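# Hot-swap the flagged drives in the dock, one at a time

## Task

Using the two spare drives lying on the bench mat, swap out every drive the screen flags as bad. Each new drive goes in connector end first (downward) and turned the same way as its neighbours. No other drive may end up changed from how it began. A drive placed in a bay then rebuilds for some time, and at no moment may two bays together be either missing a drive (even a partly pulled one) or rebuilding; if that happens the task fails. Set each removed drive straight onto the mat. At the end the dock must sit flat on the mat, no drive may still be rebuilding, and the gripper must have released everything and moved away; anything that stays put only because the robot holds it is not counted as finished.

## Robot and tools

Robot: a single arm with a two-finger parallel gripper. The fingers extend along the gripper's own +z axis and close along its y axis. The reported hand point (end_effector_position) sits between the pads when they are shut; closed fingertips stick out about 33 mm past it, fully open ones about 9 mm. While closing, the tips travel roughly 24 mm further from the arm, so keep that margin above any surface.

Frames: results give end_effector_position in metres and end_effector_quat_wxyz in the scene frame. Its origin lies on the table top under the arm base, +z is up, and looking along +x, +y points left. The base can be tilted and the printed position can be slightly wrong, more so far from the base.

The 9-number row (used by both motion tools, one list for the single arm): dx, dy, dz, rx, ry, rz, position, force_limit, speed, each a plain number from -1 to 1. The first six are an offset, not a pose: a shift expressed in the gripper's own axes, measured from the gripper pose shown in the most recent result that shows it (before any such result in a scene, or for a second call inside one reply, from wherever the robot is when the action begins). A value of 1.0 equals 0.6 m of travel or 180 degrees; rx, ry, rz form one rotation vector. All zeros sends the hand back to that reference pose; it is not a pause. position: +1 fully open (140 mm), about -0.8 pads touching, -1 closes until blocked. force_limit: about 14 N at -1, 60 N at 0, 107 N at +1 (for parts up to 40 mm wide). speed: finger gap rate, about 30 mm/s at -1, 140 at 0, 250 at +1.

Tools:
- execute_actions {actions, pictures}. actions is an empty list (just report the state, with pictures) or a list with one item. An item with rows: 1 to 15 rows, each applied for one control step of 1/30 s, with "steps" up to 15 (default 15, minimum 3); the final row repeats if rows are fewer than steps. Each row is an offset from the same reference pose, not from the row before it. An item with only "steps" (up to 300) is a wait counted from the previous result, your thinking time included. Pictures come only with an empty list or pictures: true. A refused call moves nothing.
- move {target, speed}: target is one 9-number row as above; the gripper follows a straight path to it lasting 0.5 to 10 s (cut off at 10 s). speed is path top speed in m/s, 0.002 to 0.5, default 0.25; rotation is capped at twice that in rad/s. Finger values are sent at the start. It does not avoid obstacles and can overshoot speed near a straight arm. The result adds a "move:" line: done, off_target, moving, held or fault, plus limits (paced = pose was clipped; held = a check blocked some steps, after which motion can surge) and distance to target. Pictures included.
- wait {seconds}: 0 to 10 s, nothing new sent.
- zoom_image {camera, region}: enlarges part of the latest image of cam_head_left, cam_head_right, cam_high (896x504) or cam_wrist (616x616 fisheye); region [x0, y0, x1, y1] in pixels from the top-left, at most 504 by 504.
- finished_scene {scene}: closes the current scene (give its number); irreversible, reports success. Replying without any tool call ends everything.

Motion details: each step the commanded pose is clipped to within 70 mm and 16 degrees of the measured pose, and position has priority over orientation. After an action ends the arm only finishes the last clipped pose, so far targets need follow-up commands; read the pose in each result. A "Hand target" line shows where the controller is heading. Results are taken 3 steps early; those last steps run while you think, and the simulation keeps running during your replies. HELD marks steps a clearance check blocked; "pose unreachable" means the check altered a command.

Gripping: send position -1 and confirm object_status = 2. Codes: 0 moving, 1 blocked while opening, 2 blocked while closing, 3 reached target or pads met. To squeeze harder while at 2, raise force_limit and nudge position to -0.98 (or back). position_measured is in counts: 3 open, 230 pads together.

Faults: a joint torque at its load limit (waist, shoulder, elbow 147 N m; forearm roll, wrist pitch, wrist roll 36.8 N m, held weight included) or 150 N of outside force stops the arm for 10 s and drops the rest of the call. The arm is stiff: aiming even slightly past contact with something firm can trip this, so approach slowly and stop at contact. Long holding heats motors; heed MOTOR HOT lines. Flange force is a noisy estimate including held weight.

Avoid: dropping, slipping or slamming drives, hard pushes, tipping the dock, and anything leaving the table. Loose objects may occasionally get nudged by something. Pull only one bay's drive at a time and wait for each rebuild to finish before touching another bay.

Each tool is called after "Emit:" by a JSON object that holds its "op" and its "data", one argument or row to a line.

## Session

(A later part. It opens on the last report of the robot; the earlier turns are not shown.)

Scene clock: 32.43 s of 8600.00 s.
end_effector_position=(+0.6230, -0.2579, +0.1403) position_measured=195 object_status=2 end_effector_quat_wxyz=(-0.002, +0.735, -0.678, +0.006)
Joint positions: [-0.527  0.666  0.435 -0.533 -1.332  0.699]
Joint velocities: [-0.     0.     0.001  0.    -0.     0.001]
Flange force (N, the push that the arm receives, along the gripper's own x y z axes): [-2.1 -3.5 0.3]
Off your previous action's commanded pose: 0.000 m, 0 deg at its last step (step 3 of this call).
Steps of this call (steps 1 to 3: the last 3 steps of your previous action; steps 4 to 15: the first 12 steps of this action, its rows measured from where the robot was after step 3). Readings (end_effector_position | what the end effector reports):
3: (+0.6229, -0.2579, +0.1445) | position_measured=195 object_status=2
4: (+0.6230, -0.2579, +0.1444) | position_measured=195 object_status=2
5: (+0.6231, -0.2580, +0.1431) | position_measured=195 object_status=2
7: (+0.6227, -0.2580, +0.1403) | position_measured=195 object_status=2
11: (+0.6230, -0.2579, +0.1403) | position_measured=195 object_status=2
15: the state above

Emit:
{"op": "execute_actions", "data": {
  "actions": [
    {"rows":[[0,0,0,0,0,0,1,0,0]],"steps":8}
  ]
}}

Emit:
{"op": "move", "data": {
  "target": [0,0,-0.09,0,0,0,1,0,0]
}}

Emit:
{"op": "move", "data": {
  "target": [-0.052,0.285,0,0,0,0,1,0,0]
}}

Emit:
{"op": "move", "data": {
  "target": [0,0,0.22,0,0,0,1,0,0]
}}

Scene clock: 32.77 s of 8600.00 s.
end_effector_position=(+0.6230, -0.2579, +0.1403) position_measured=169 object_status=0 end_effector_quat_wxyz=(-0.002, +0.735, -0.678, +0.006)
Joint positions: [-0.527  0.666  0.435 -0.533 -1.332  0.699]
Joint velocities: [-0.     0.     0.001  0.     0.001 -0.001]
Flange force (N, the push that the arm receives, along the gripper's own x y z axes): [-1.3 2.1 -2.4]
Off your previous action's commanded pose: 0.000 m, 0 deg at its last step (step 3 of this call).
Steps of this call (steps 1 to 3: the last 3 steps of your previous action; steps 4 to 5: nothing new was sent; steps 6 to 10: the first 5 steps of this action). Readings (end_effector_position | what the end effector reports):
6: (+0.6230, -0.2579, +0.1403) | position_measured=195 object_status=0
7: (+0.6230, -0.2579, +0.1403) | position_measured=195 object_status=0
9: (+0.6230, -0.2579, +0.1403) | position_measured=177 object_status=0
10: the state above

Scene clock: 34.43 s of 8600.00 s.
end_effector_position=(+0.6226, -0.2577, +0.1943) position_measured=3 object_status=3 end_effector_quat_wxyz=(-0.002, +0.735, -0.678, +0.006)
Joint positions: [-0.567  0.634  0.496 -0.523 -1.431  0.685]
Joint velocities: [-0.001  0.    -0.    -0.     0.001  0.001]
Flange force (N, the push that the arm receives, along the gripper's own x y z axes): [-1.8 -1.3 -2.0]
Hand target: +0.623, -0.258, +0.194; -0.002, +0.735, -0.678, +0.006
Off your previous action's commanded pose: 0.000 m, 0 deg at its last step (step 3 of this call).
Off the commanded pose: 0.000 m, 0 deg.
Kept back: nothing.
move: done
camera_calibration (this result's frames):
cam_wrist: T_world_to_cam=[[-0.989034, -0.147686, 0.00100613, 0.568642], [-0.13108, 0.880924, 0.454742, 0.221401], [-0.0680451, 0.449623, -0.890623, 0.525816], [0, 0, 0, 1]] pos_world=[0.627206, -0.347477, 0.367051]

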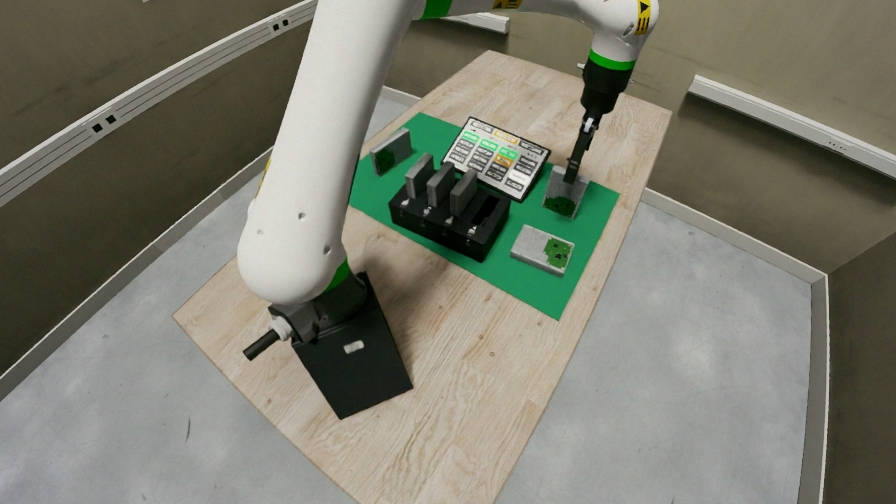

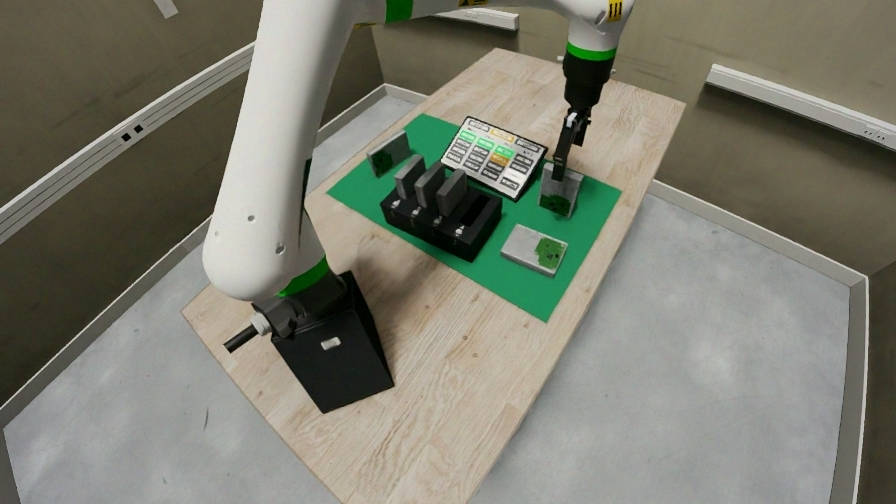

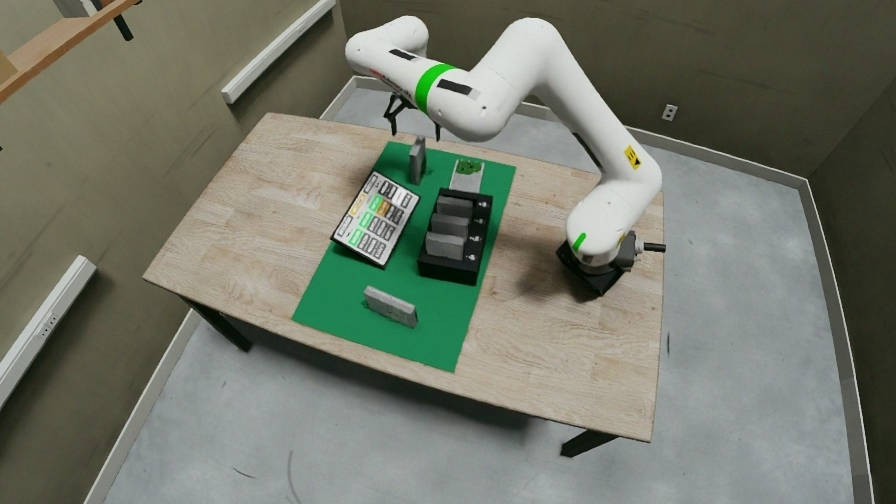

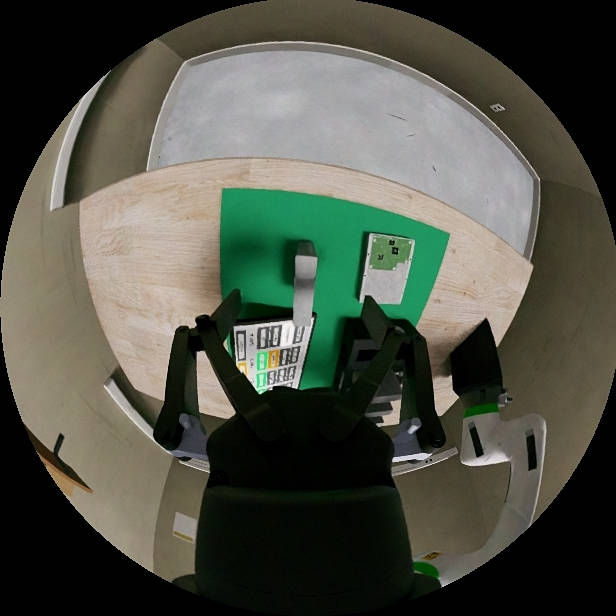

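Scene clock: 35.53 s of 8600.00 s.
end_effector_position=(+0.4495, -0.2411, +0.1928) position_measured=3 object_status=3 end_effector_quat_wxyz=(-0.002, +0.735, -0.678, +0.006)
Joint positions: [-0.691  0.356 -0.011 -0.537 -1.295  0.909]
Joint velocities: [-0.     0.    -0.002 -0.     0.     0.001]
Flange force (N, the push that the arm receives, along the gripper's own x y z axes): [-1.0 -1.7 2.4]
Hand target: +0.449, -0.241, +0.193; -0.002, +0.735, -0.678, +0.006
Off the commanded pose: 0.001 m, 0 deg.
Kept back: nothing.
move: done
camera_calibration (this result's frames):
cam_wrist: T_world_to_cam=[[-0.989065, -0.147473, 0.00159323, 0.399852], [-0.130693, 0.881429, 0.453875, 0.184858], [-0.0683388, 0.448703, -0.891064, 0.505214], [0, 0, 0, 1]] pos_world=[0.454165, -0.330663, 0.365639]

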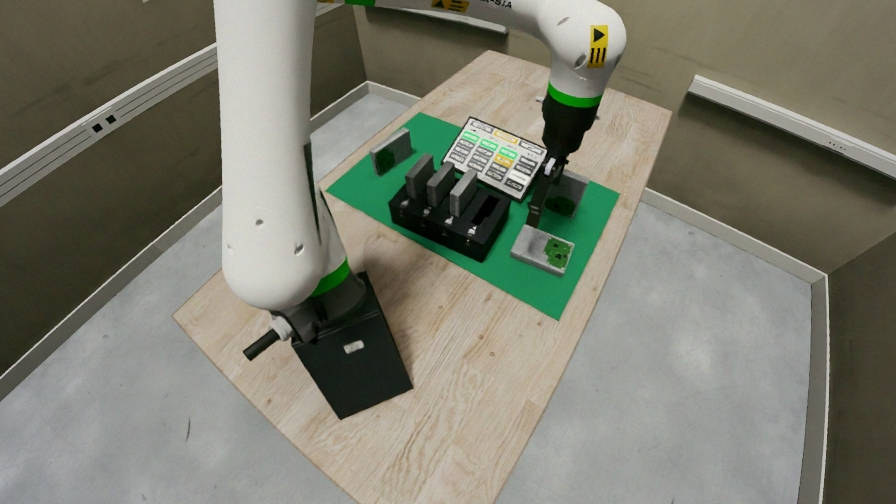

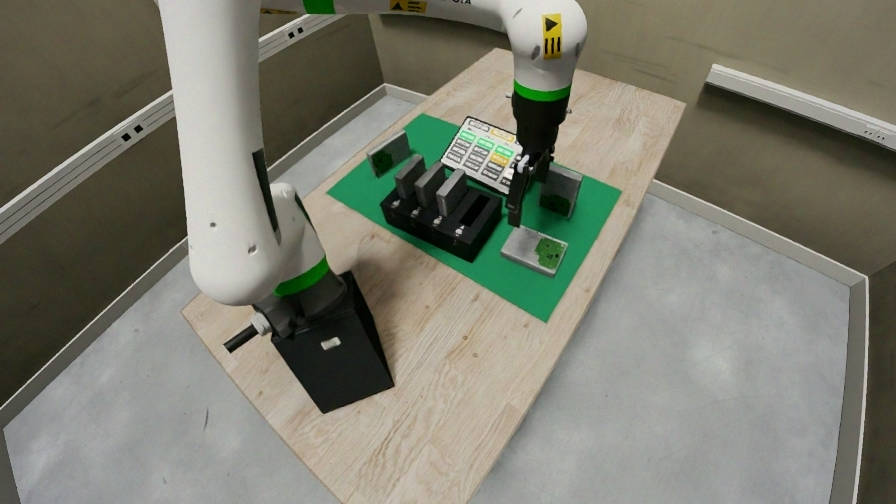

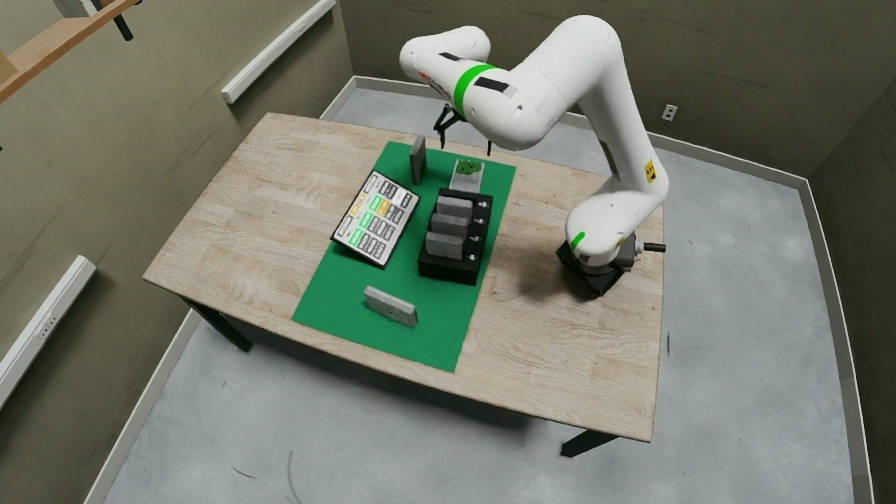

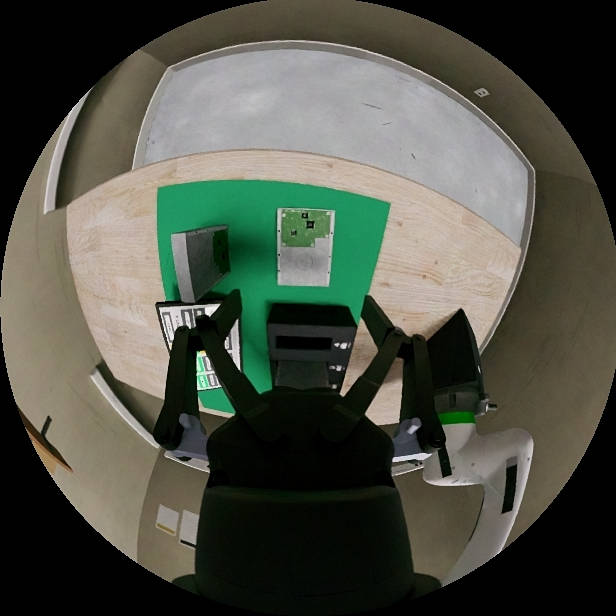

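Scene clock: 36.47 s of 8600.00 s.
end_effector_position=(+0.4505, -0.2416, +0.0608) position_measured=3 object_status=3 end_effector_quat_wxyz=(-0.002, +0.735, -0.678, +0.006)
Joint positions: [-0.574  0.497 -0.113 -0.612 -1.035  0.957]
Joint velocities: [ 0.001 -0.     0.001 -0.     0.001 -0.002]
Flange force (N, the push that the arm receives, along the gripper's own x y z axes): [-4.8 -2.1 -1.9]
Hand target: +0.450, -0.242, +0.061; -0.002, +0.735, -0.678, +0.006
Off the commanded pose: 0.001 m, 0 deg.
Kept back: nothing.
move: done
camera_calibration (this result's frames):
cam_wrist: T_world_to_cam=[[-0.98912, -0.147101, 0.00159485, 0.401113], [-0.130363, 0.881497, 0.453837, 0.245223], [-0.0681656, 0.448691, -0.891083, 0.387856], [0, 0, 0, 1]] pos_world=[0.455155, -0.331187, 0.233681]

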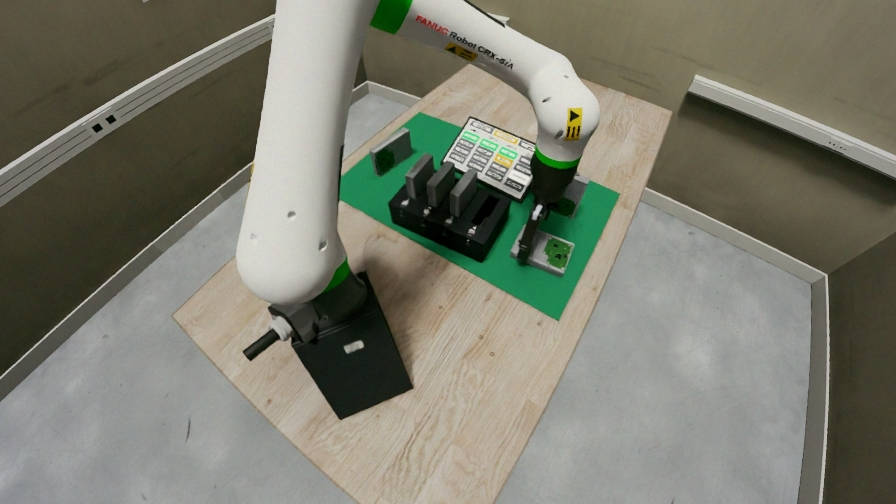

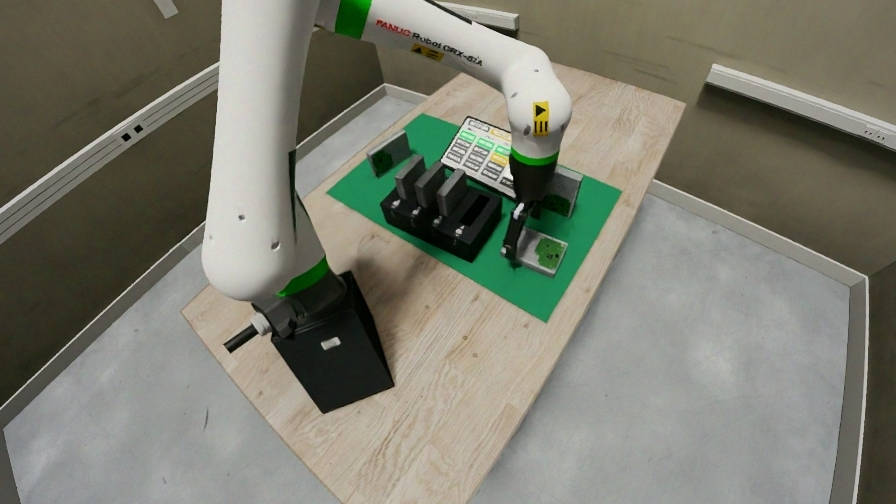

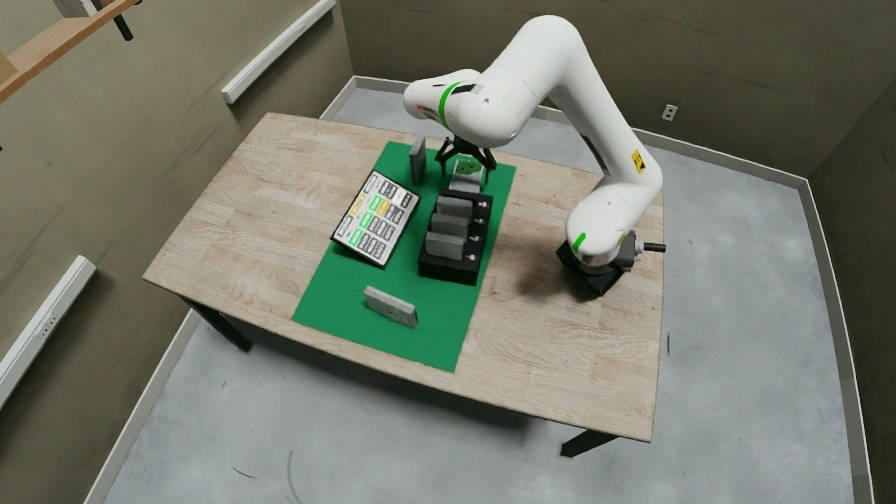

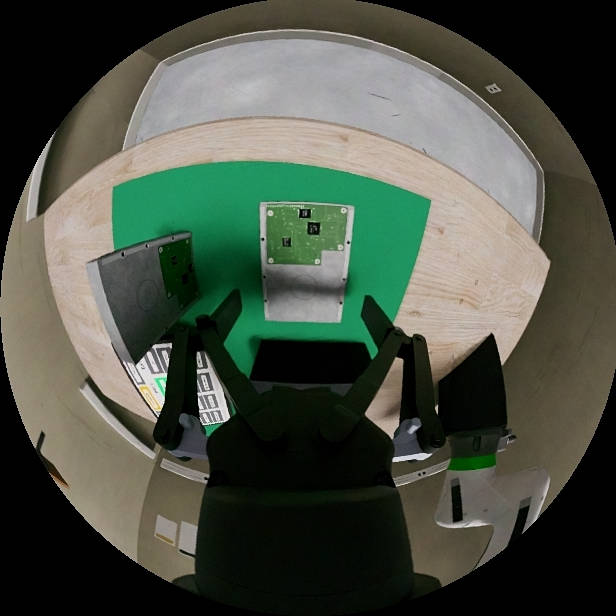

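Emit:
{"op": "move", "data": {
  "target": [0,0,0.053,0,0,0,1,0,0],
  "speed": 0.08
}}

Emit:
{"op": "move", "data": {
  "target": [0,0,0,0,0,0,-1,1,-0.3]
}}

Emit:
{"op": "move", "data": {
  "target": [0,0,-0.36,0,0,0,-1,1,-0.3],
  "speed": 0.15
}}

Emit:
{"op": "move", "data": {
  "target": [-0.2,0.005,0,0,-0.5,0,-1,1,-0.3],
  "speed": 0.2
}}

Scene clock: 37.43 s of 8600.00 s.
end_effector_position=(+0.4507, -0.2417, +0.0290) position_measured=3 object_status=3 end_effector_quat_wxyz=(-0.002, +0.735, -0.678, +0.006)
Joint positions: [-0.547  0.542 -0.121 -0.637 -0.979  0.973]
Joint velocities: [ 0.001 -0.    -0.001 -0.     0.001 -0.001]
Flange force (N, the push that the arm receives, along the gripper's own x y z axes): [-4.6 1.5 -0.4]
Hand target: +0.451, -0.242, +0.029; -0.002, +0.735, -0.678, +0.006
Off the commanded pose: 0.000 m, 0 deg.
Kept back: nothing.
move: done
camera_calibration (this result's frames):
cam_wrist: T_world_to_cam=[[-0.989136, -0.146992, 0.00165738, 0.401382], [-0.130238, 0.881515, 0.453838, 0.25973], [-0.0681715, 0.448692, -0.891083, 0.359592], [0, 0, 0, 1]] pos_world=[0.455362, -0.331302, 0.201885]

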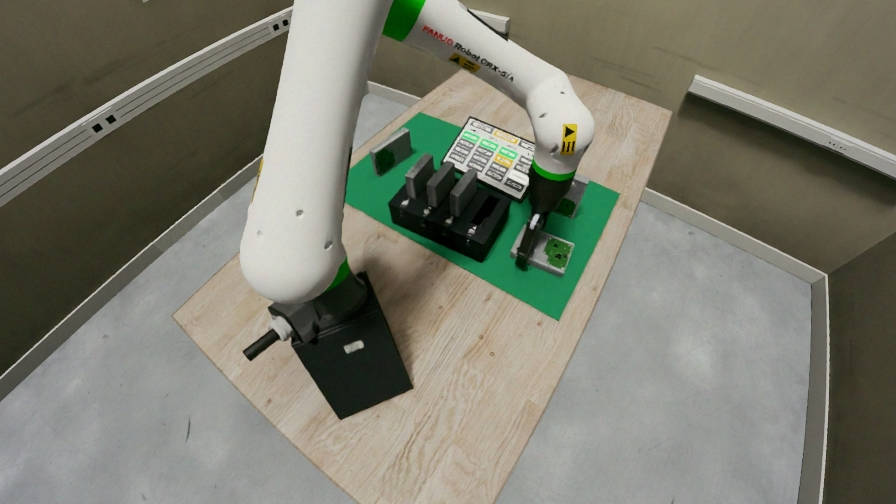

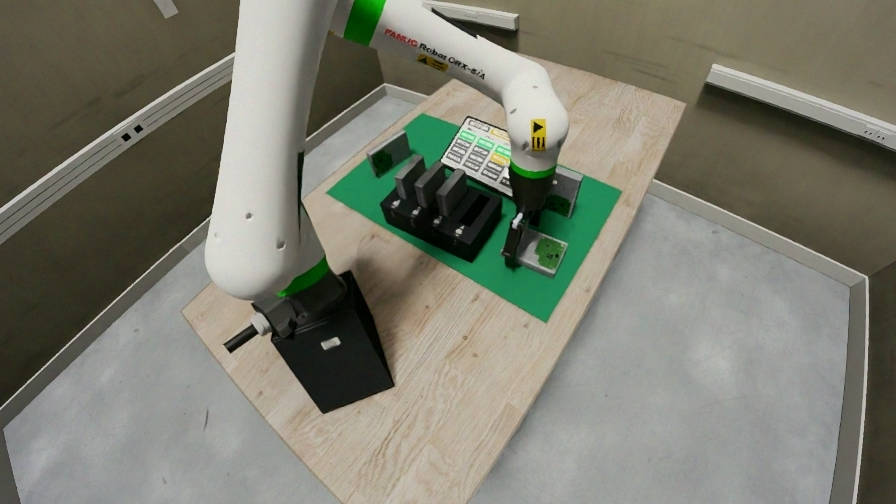

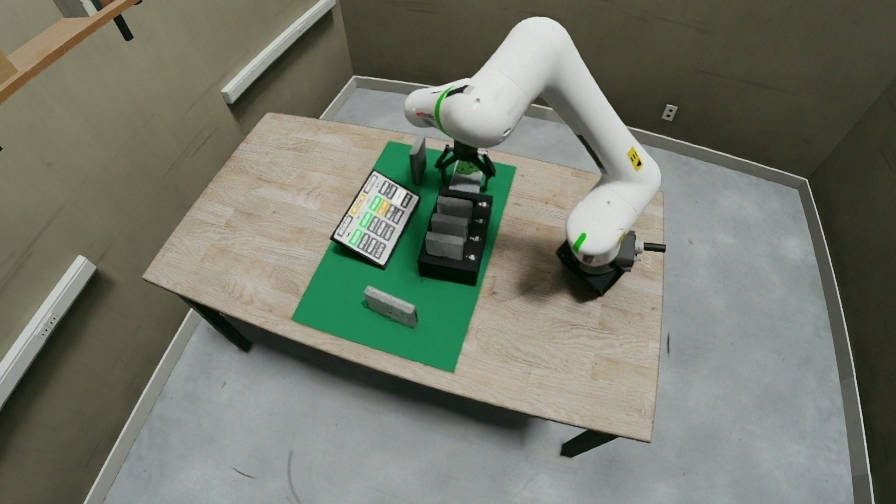

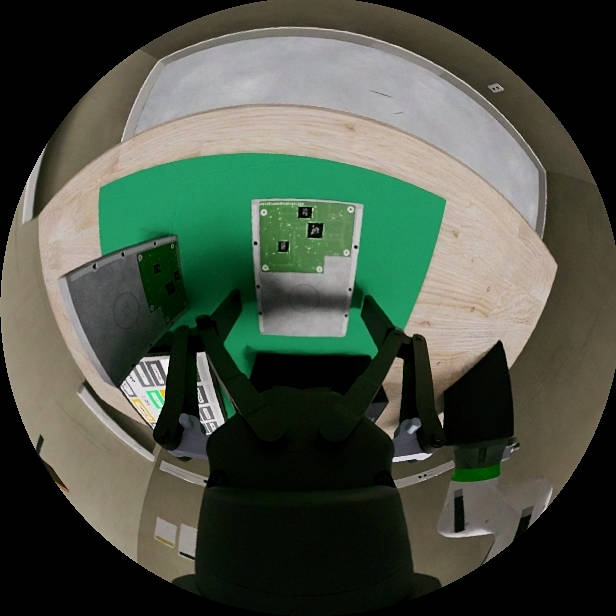

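Scene clock: 38.10 s of 8600.00 s.
end_effector_position=(+0.4507, -0.2417, +0.0291) position_measured=80 object_status=0 end_effector_quat_wxyz=(-0.002, +0.735, -0.678, +0.006)
Joint positions: [-0.547  0.542 -0.121 -0.637 -0.979  0.973]
Joint velocities: [-0.     0.002  0.001 -0.     0.002 -0.   ]
Flange force (N, the push that the arm receives, along the gripper's own x y z axes): [-17.5 11.5 -56.6]
Hand target: +0.451, -0.242, +0.029; -0.002, +0.735, -0.678, +0.006
Off the commanded pose: 0.000 m, 0 deg.
Kept back: nothing.
move: done
camera_calibration (this result's frames):
cam_wrist: T_world_to_cam=[[-0.98912, -0.147103, 0.00157445, 0.401407], [-0.130376, 0.881502, 0.453824, 0.259723], [-0.0681468, 0.448681, -0.89109, 0.359633], [0, 0, 0, 1]] pos_world=[0.455409, -0.331258, 0.201965]

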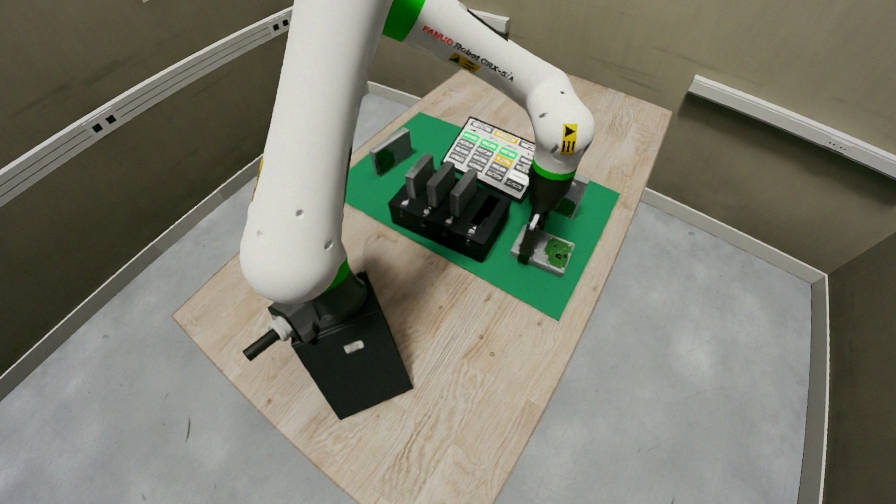

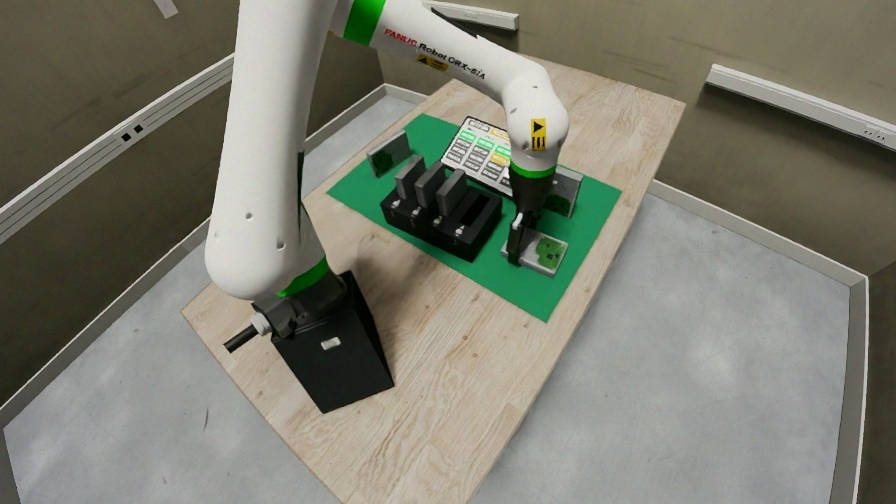

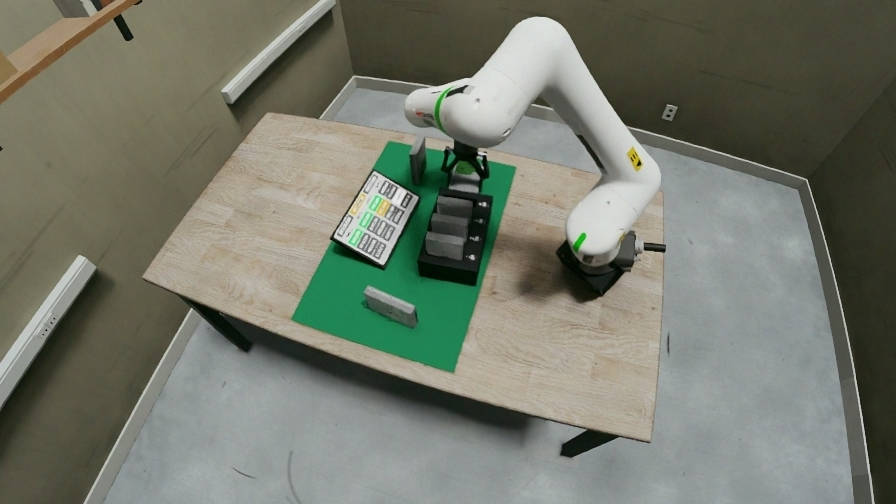

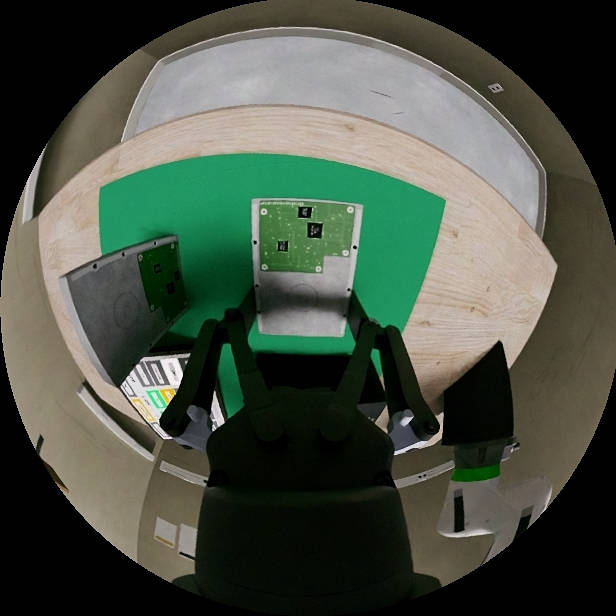

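Scene clock: 39.87 s of 8600.00 s.
end_effector_position=(+0.4491, -0.2408, +0.2451) position_measured=81 object_status=2 end_effector_quat_wxyz=(-0.002, +0.735, -0.678, +0.006)
Joint positions: [-0.738  0.324  0.058 -0.52  -1.405  0.896]
Joint velocities: [-0.    -0.001  0.001 -0.    -0.001  0.001]
Flange force (N, the push that the arm receives, along the gripper's own x y z axes): [-1.1 0.5 6.0]
Hand target: +0.449, -0.241, +0.245; -0.002, +0.735, -0.678, +0.006
Off the commanded pose: 0.001 m, 0 deg.
Kept back: nothing.
move: done
camera_calibration (this result's frames):
cam_wrist: T_world_to_cam=[[-0.989024, -0.147746, 0.00157877, 0.399321], [-0.130947, 0.881424, 0.453812, 0.16096], [-0.0684403, 0.448624, -0.891096, 0.551706], [0, 0, 0, 1]] pos_world=[0.453774, -0.330384, 0.417947]

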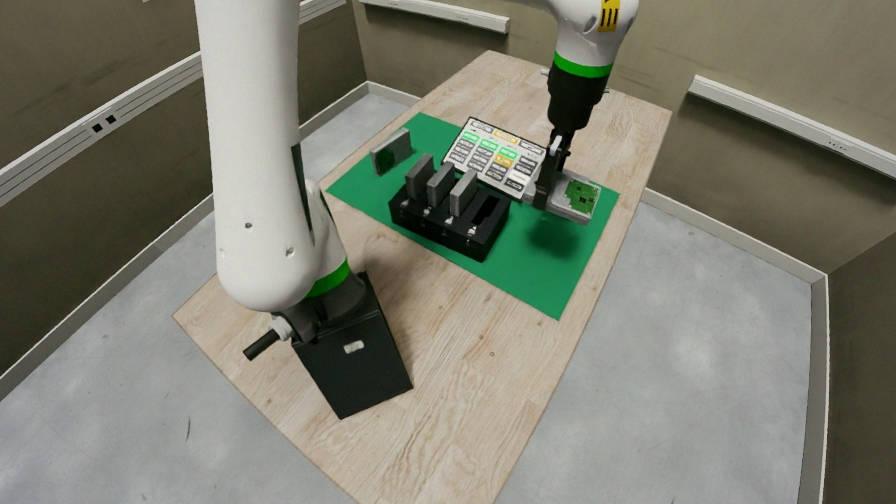

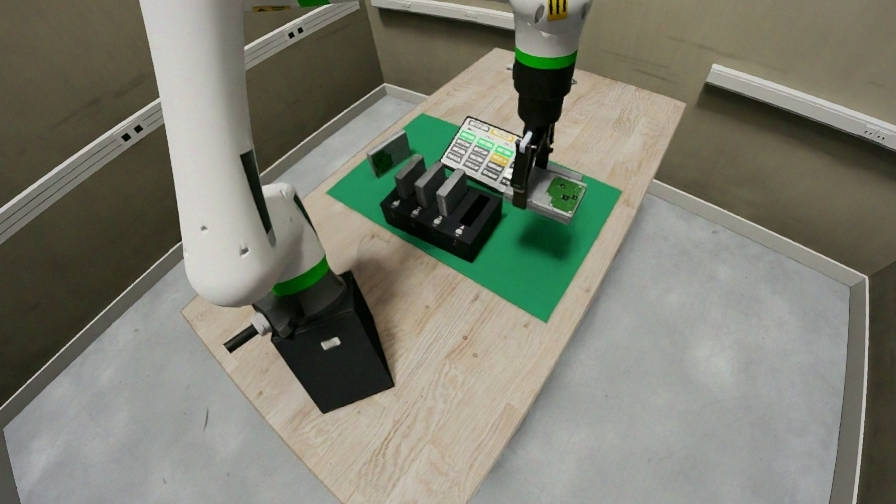

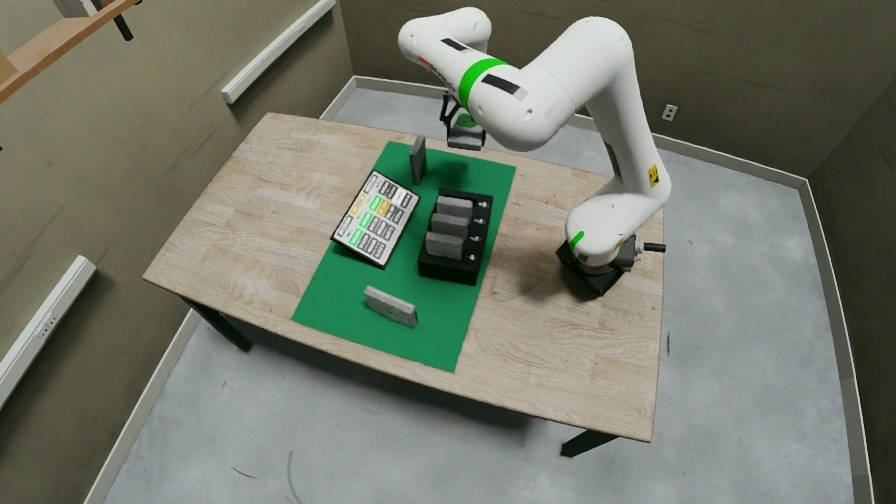

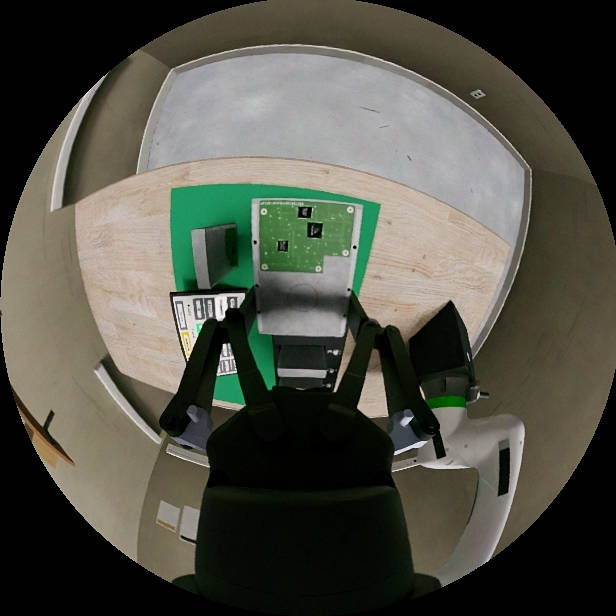

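Scene clock: 44.13 s of 8600.00 s.
end_effector_position=(+0.4361, -0.1208, +0.2439) position_measured=81 object_status=2 end_effector_quat_wxyz=(-0.480, +0.523, -0.479, -0.516)
Joint positions: [-0.835  1.191  0.613 -1.427 -2.567  0.774]
Joint velocities: [ 0.     0.     0.    -0.    -0.    -0.001]
Flange force (N, the push that the arm receives, along the gripper's own x y z axes): [2.1 -2.6 -1.0]
Hand target: +0.436, -0.121, +0.244; -0.480, +0.523, -0.479, -0.516
Off the commanded pose: 0.001 m, 0 deg.
Kept back: nothing.
move: done
camera_calibration (this result's frames):
cam_wrist: T_world_to_cam=[[-0.992944, -0.092332, -0.0744071, 0.431147], [-0.0240637, -0.457527, 0.88887, -0.260494], [-0.116114, 0.884389, 0.452077, 0.241812], [0, 0, 0, 1]] pos_world=[0.449914, -0.29323, 0.154308]

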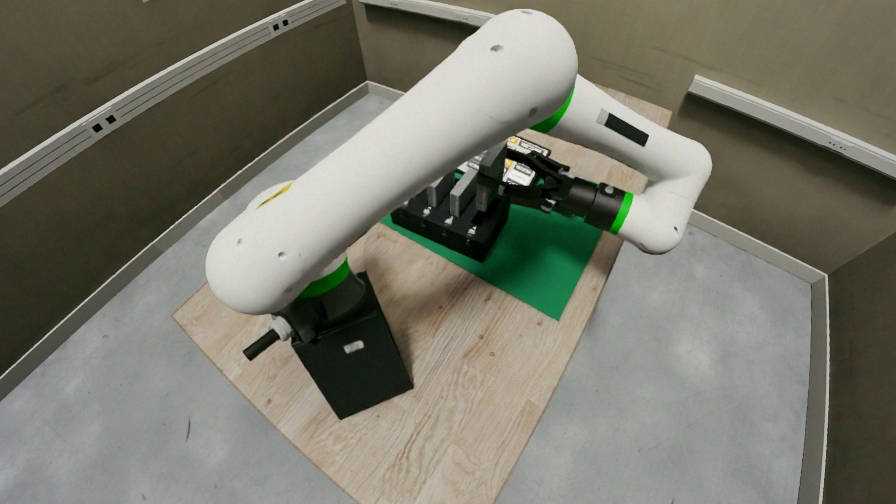

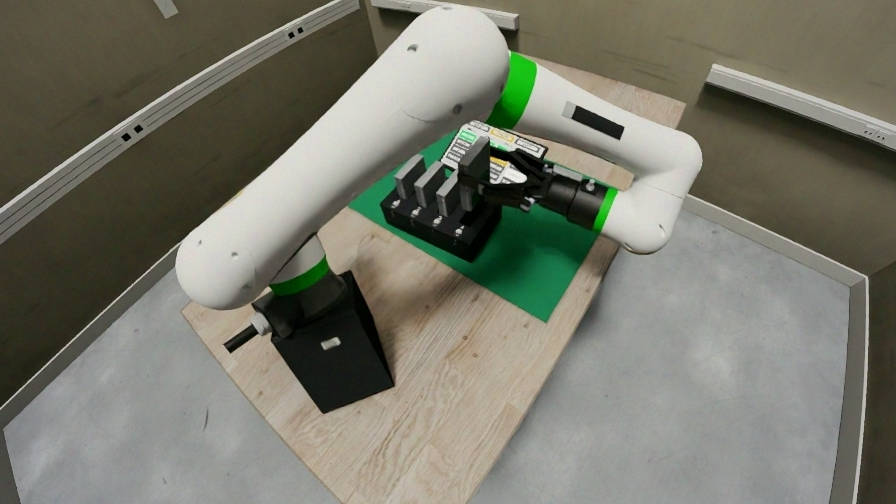

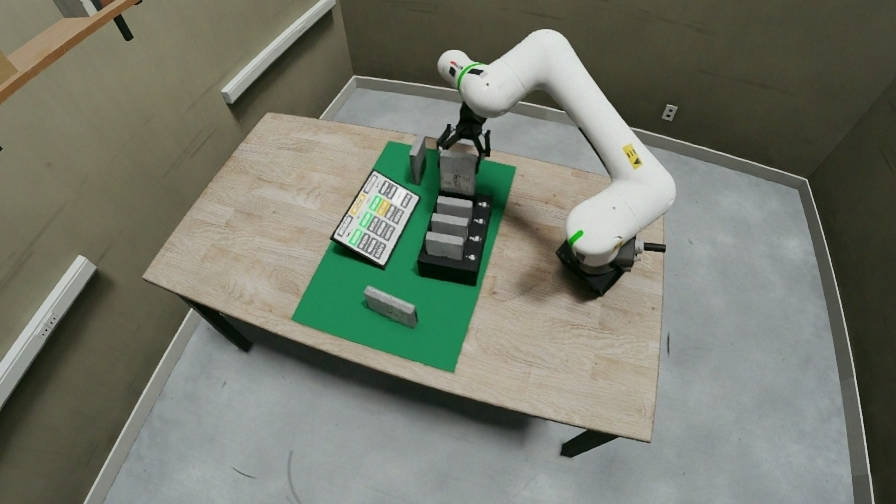

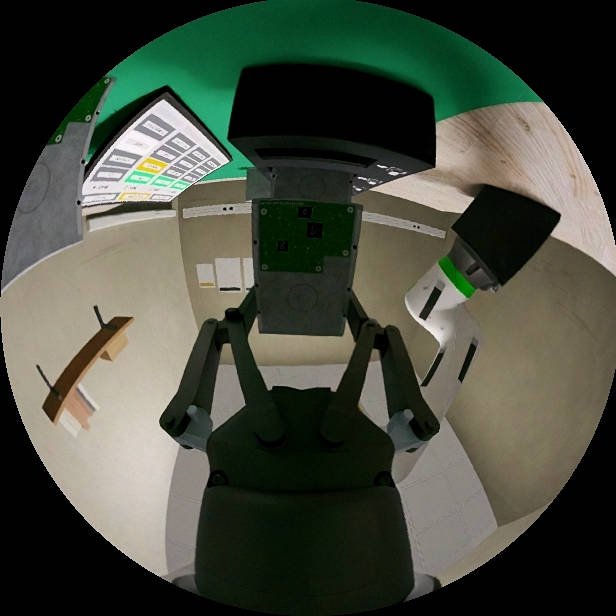

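Emit:
{"op": "move", "data": {
  "target": [0.055,0.008,0,0,0,0,-1,1,-0.3],
  "speed": 0.05
}}

Emit:
{"op": "zoom_image", "data": {
  "camera": "cam_wrist",
  "region": [220, 150, 420, 250]
}}

Emit:
{"op": "zoom_image", "data": {
  "camera": "cam_head_right",
  "region": [420, 140, 540, 260]
}}

Scene clock: 45.30 s of 8600.00 s.
end_effector_position=(+0.4315, -0.1214, +0.2109) position_measured=81 object_status=2 end_effector_quat_wxyz=(-0.480, +0.523, -0.479, -0.516)
Joint positions: [-0.808  1.24   0.619 -1.385 -2.538  0.844]
Joint velocities: [ 0.     0.    -0.002  0.     0.    -0.   ]
Flange force (N, the push that the arm receives, along the gripper's own x y z axes): [0.9 -3.1 -0.7]
Hand target: +0.432, -0.121, +0.211; -0.480, +0.523, -0.479, -0.516
Off the commanded pose: 0.000 m, 0 deg.
Kept back: nothing.
move: done
camera_calibration (this result's frames):
cam_wrist: T_world_to_cam=[[-0.992929, -0.0924547, -0.0744625, 0.424108], [-0.0240755, -0.457387, 0.888942, -0.23144], [-0.116245, 0.884449, 0.451927, 0.25681], [0, 0, 0, 1]] pos_world=[0.44539, -0.293782, 0.121258]

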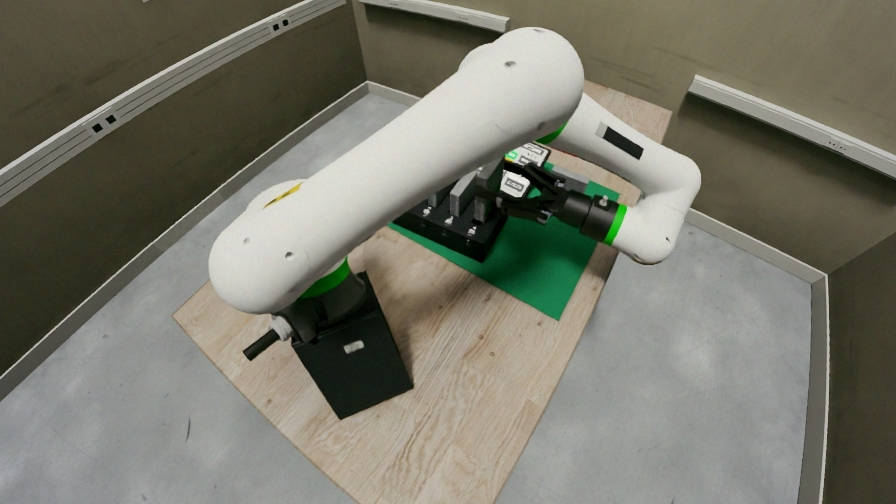

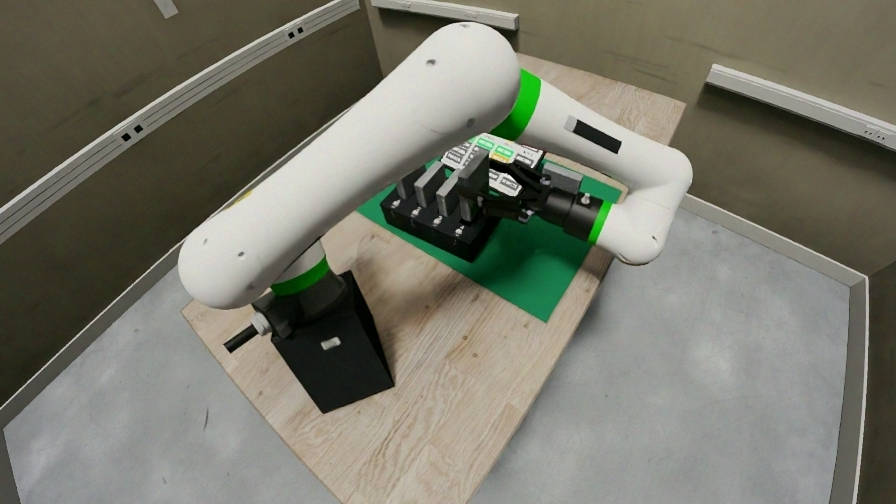

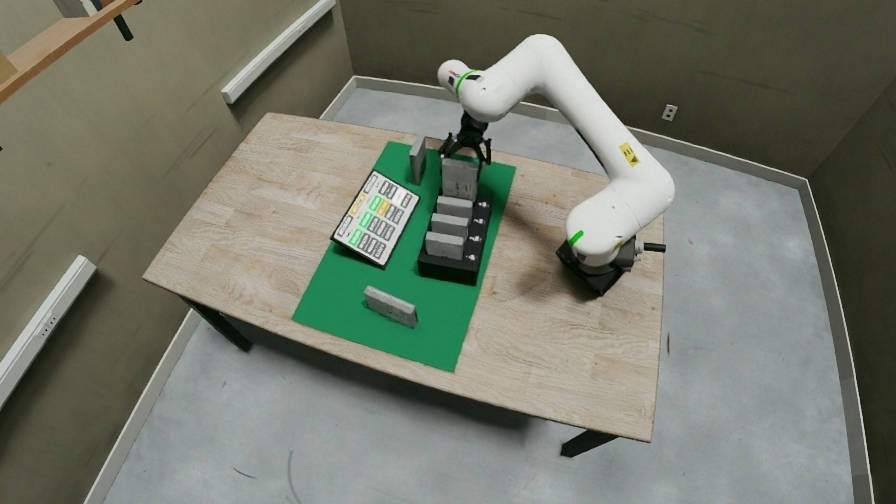

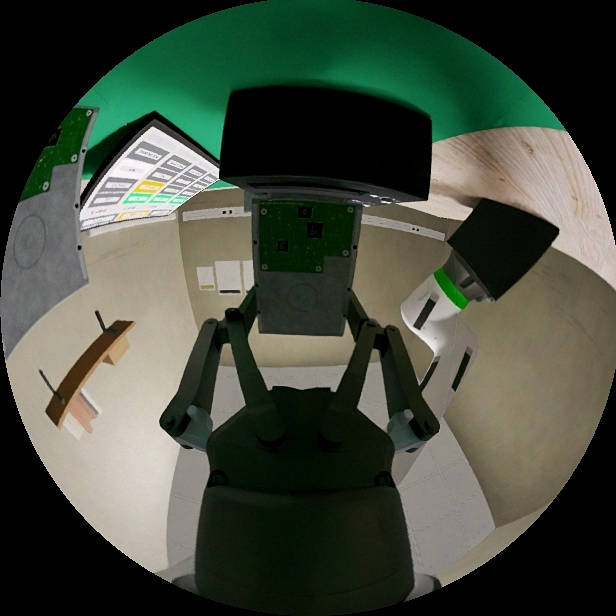

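Region (220, 150, 420, 250) of cam_wrist's 616x616 image, scaled by 2.520, with more detail than that image has.

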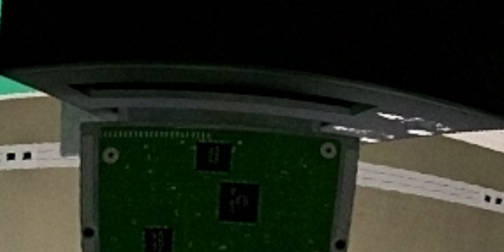

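Region (420, 140, 540, 260) of cam_head_right's 896x504 image, scaled by 4.200, with more detail than that image has.

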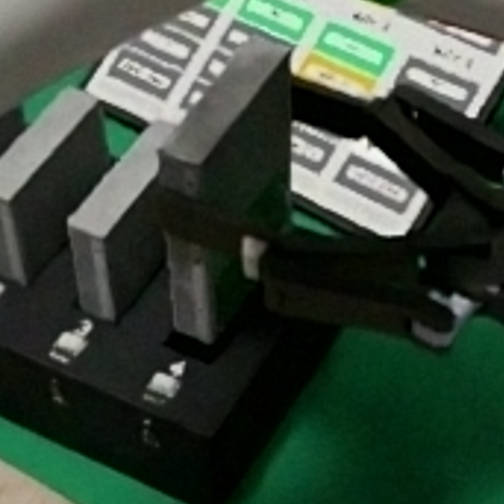

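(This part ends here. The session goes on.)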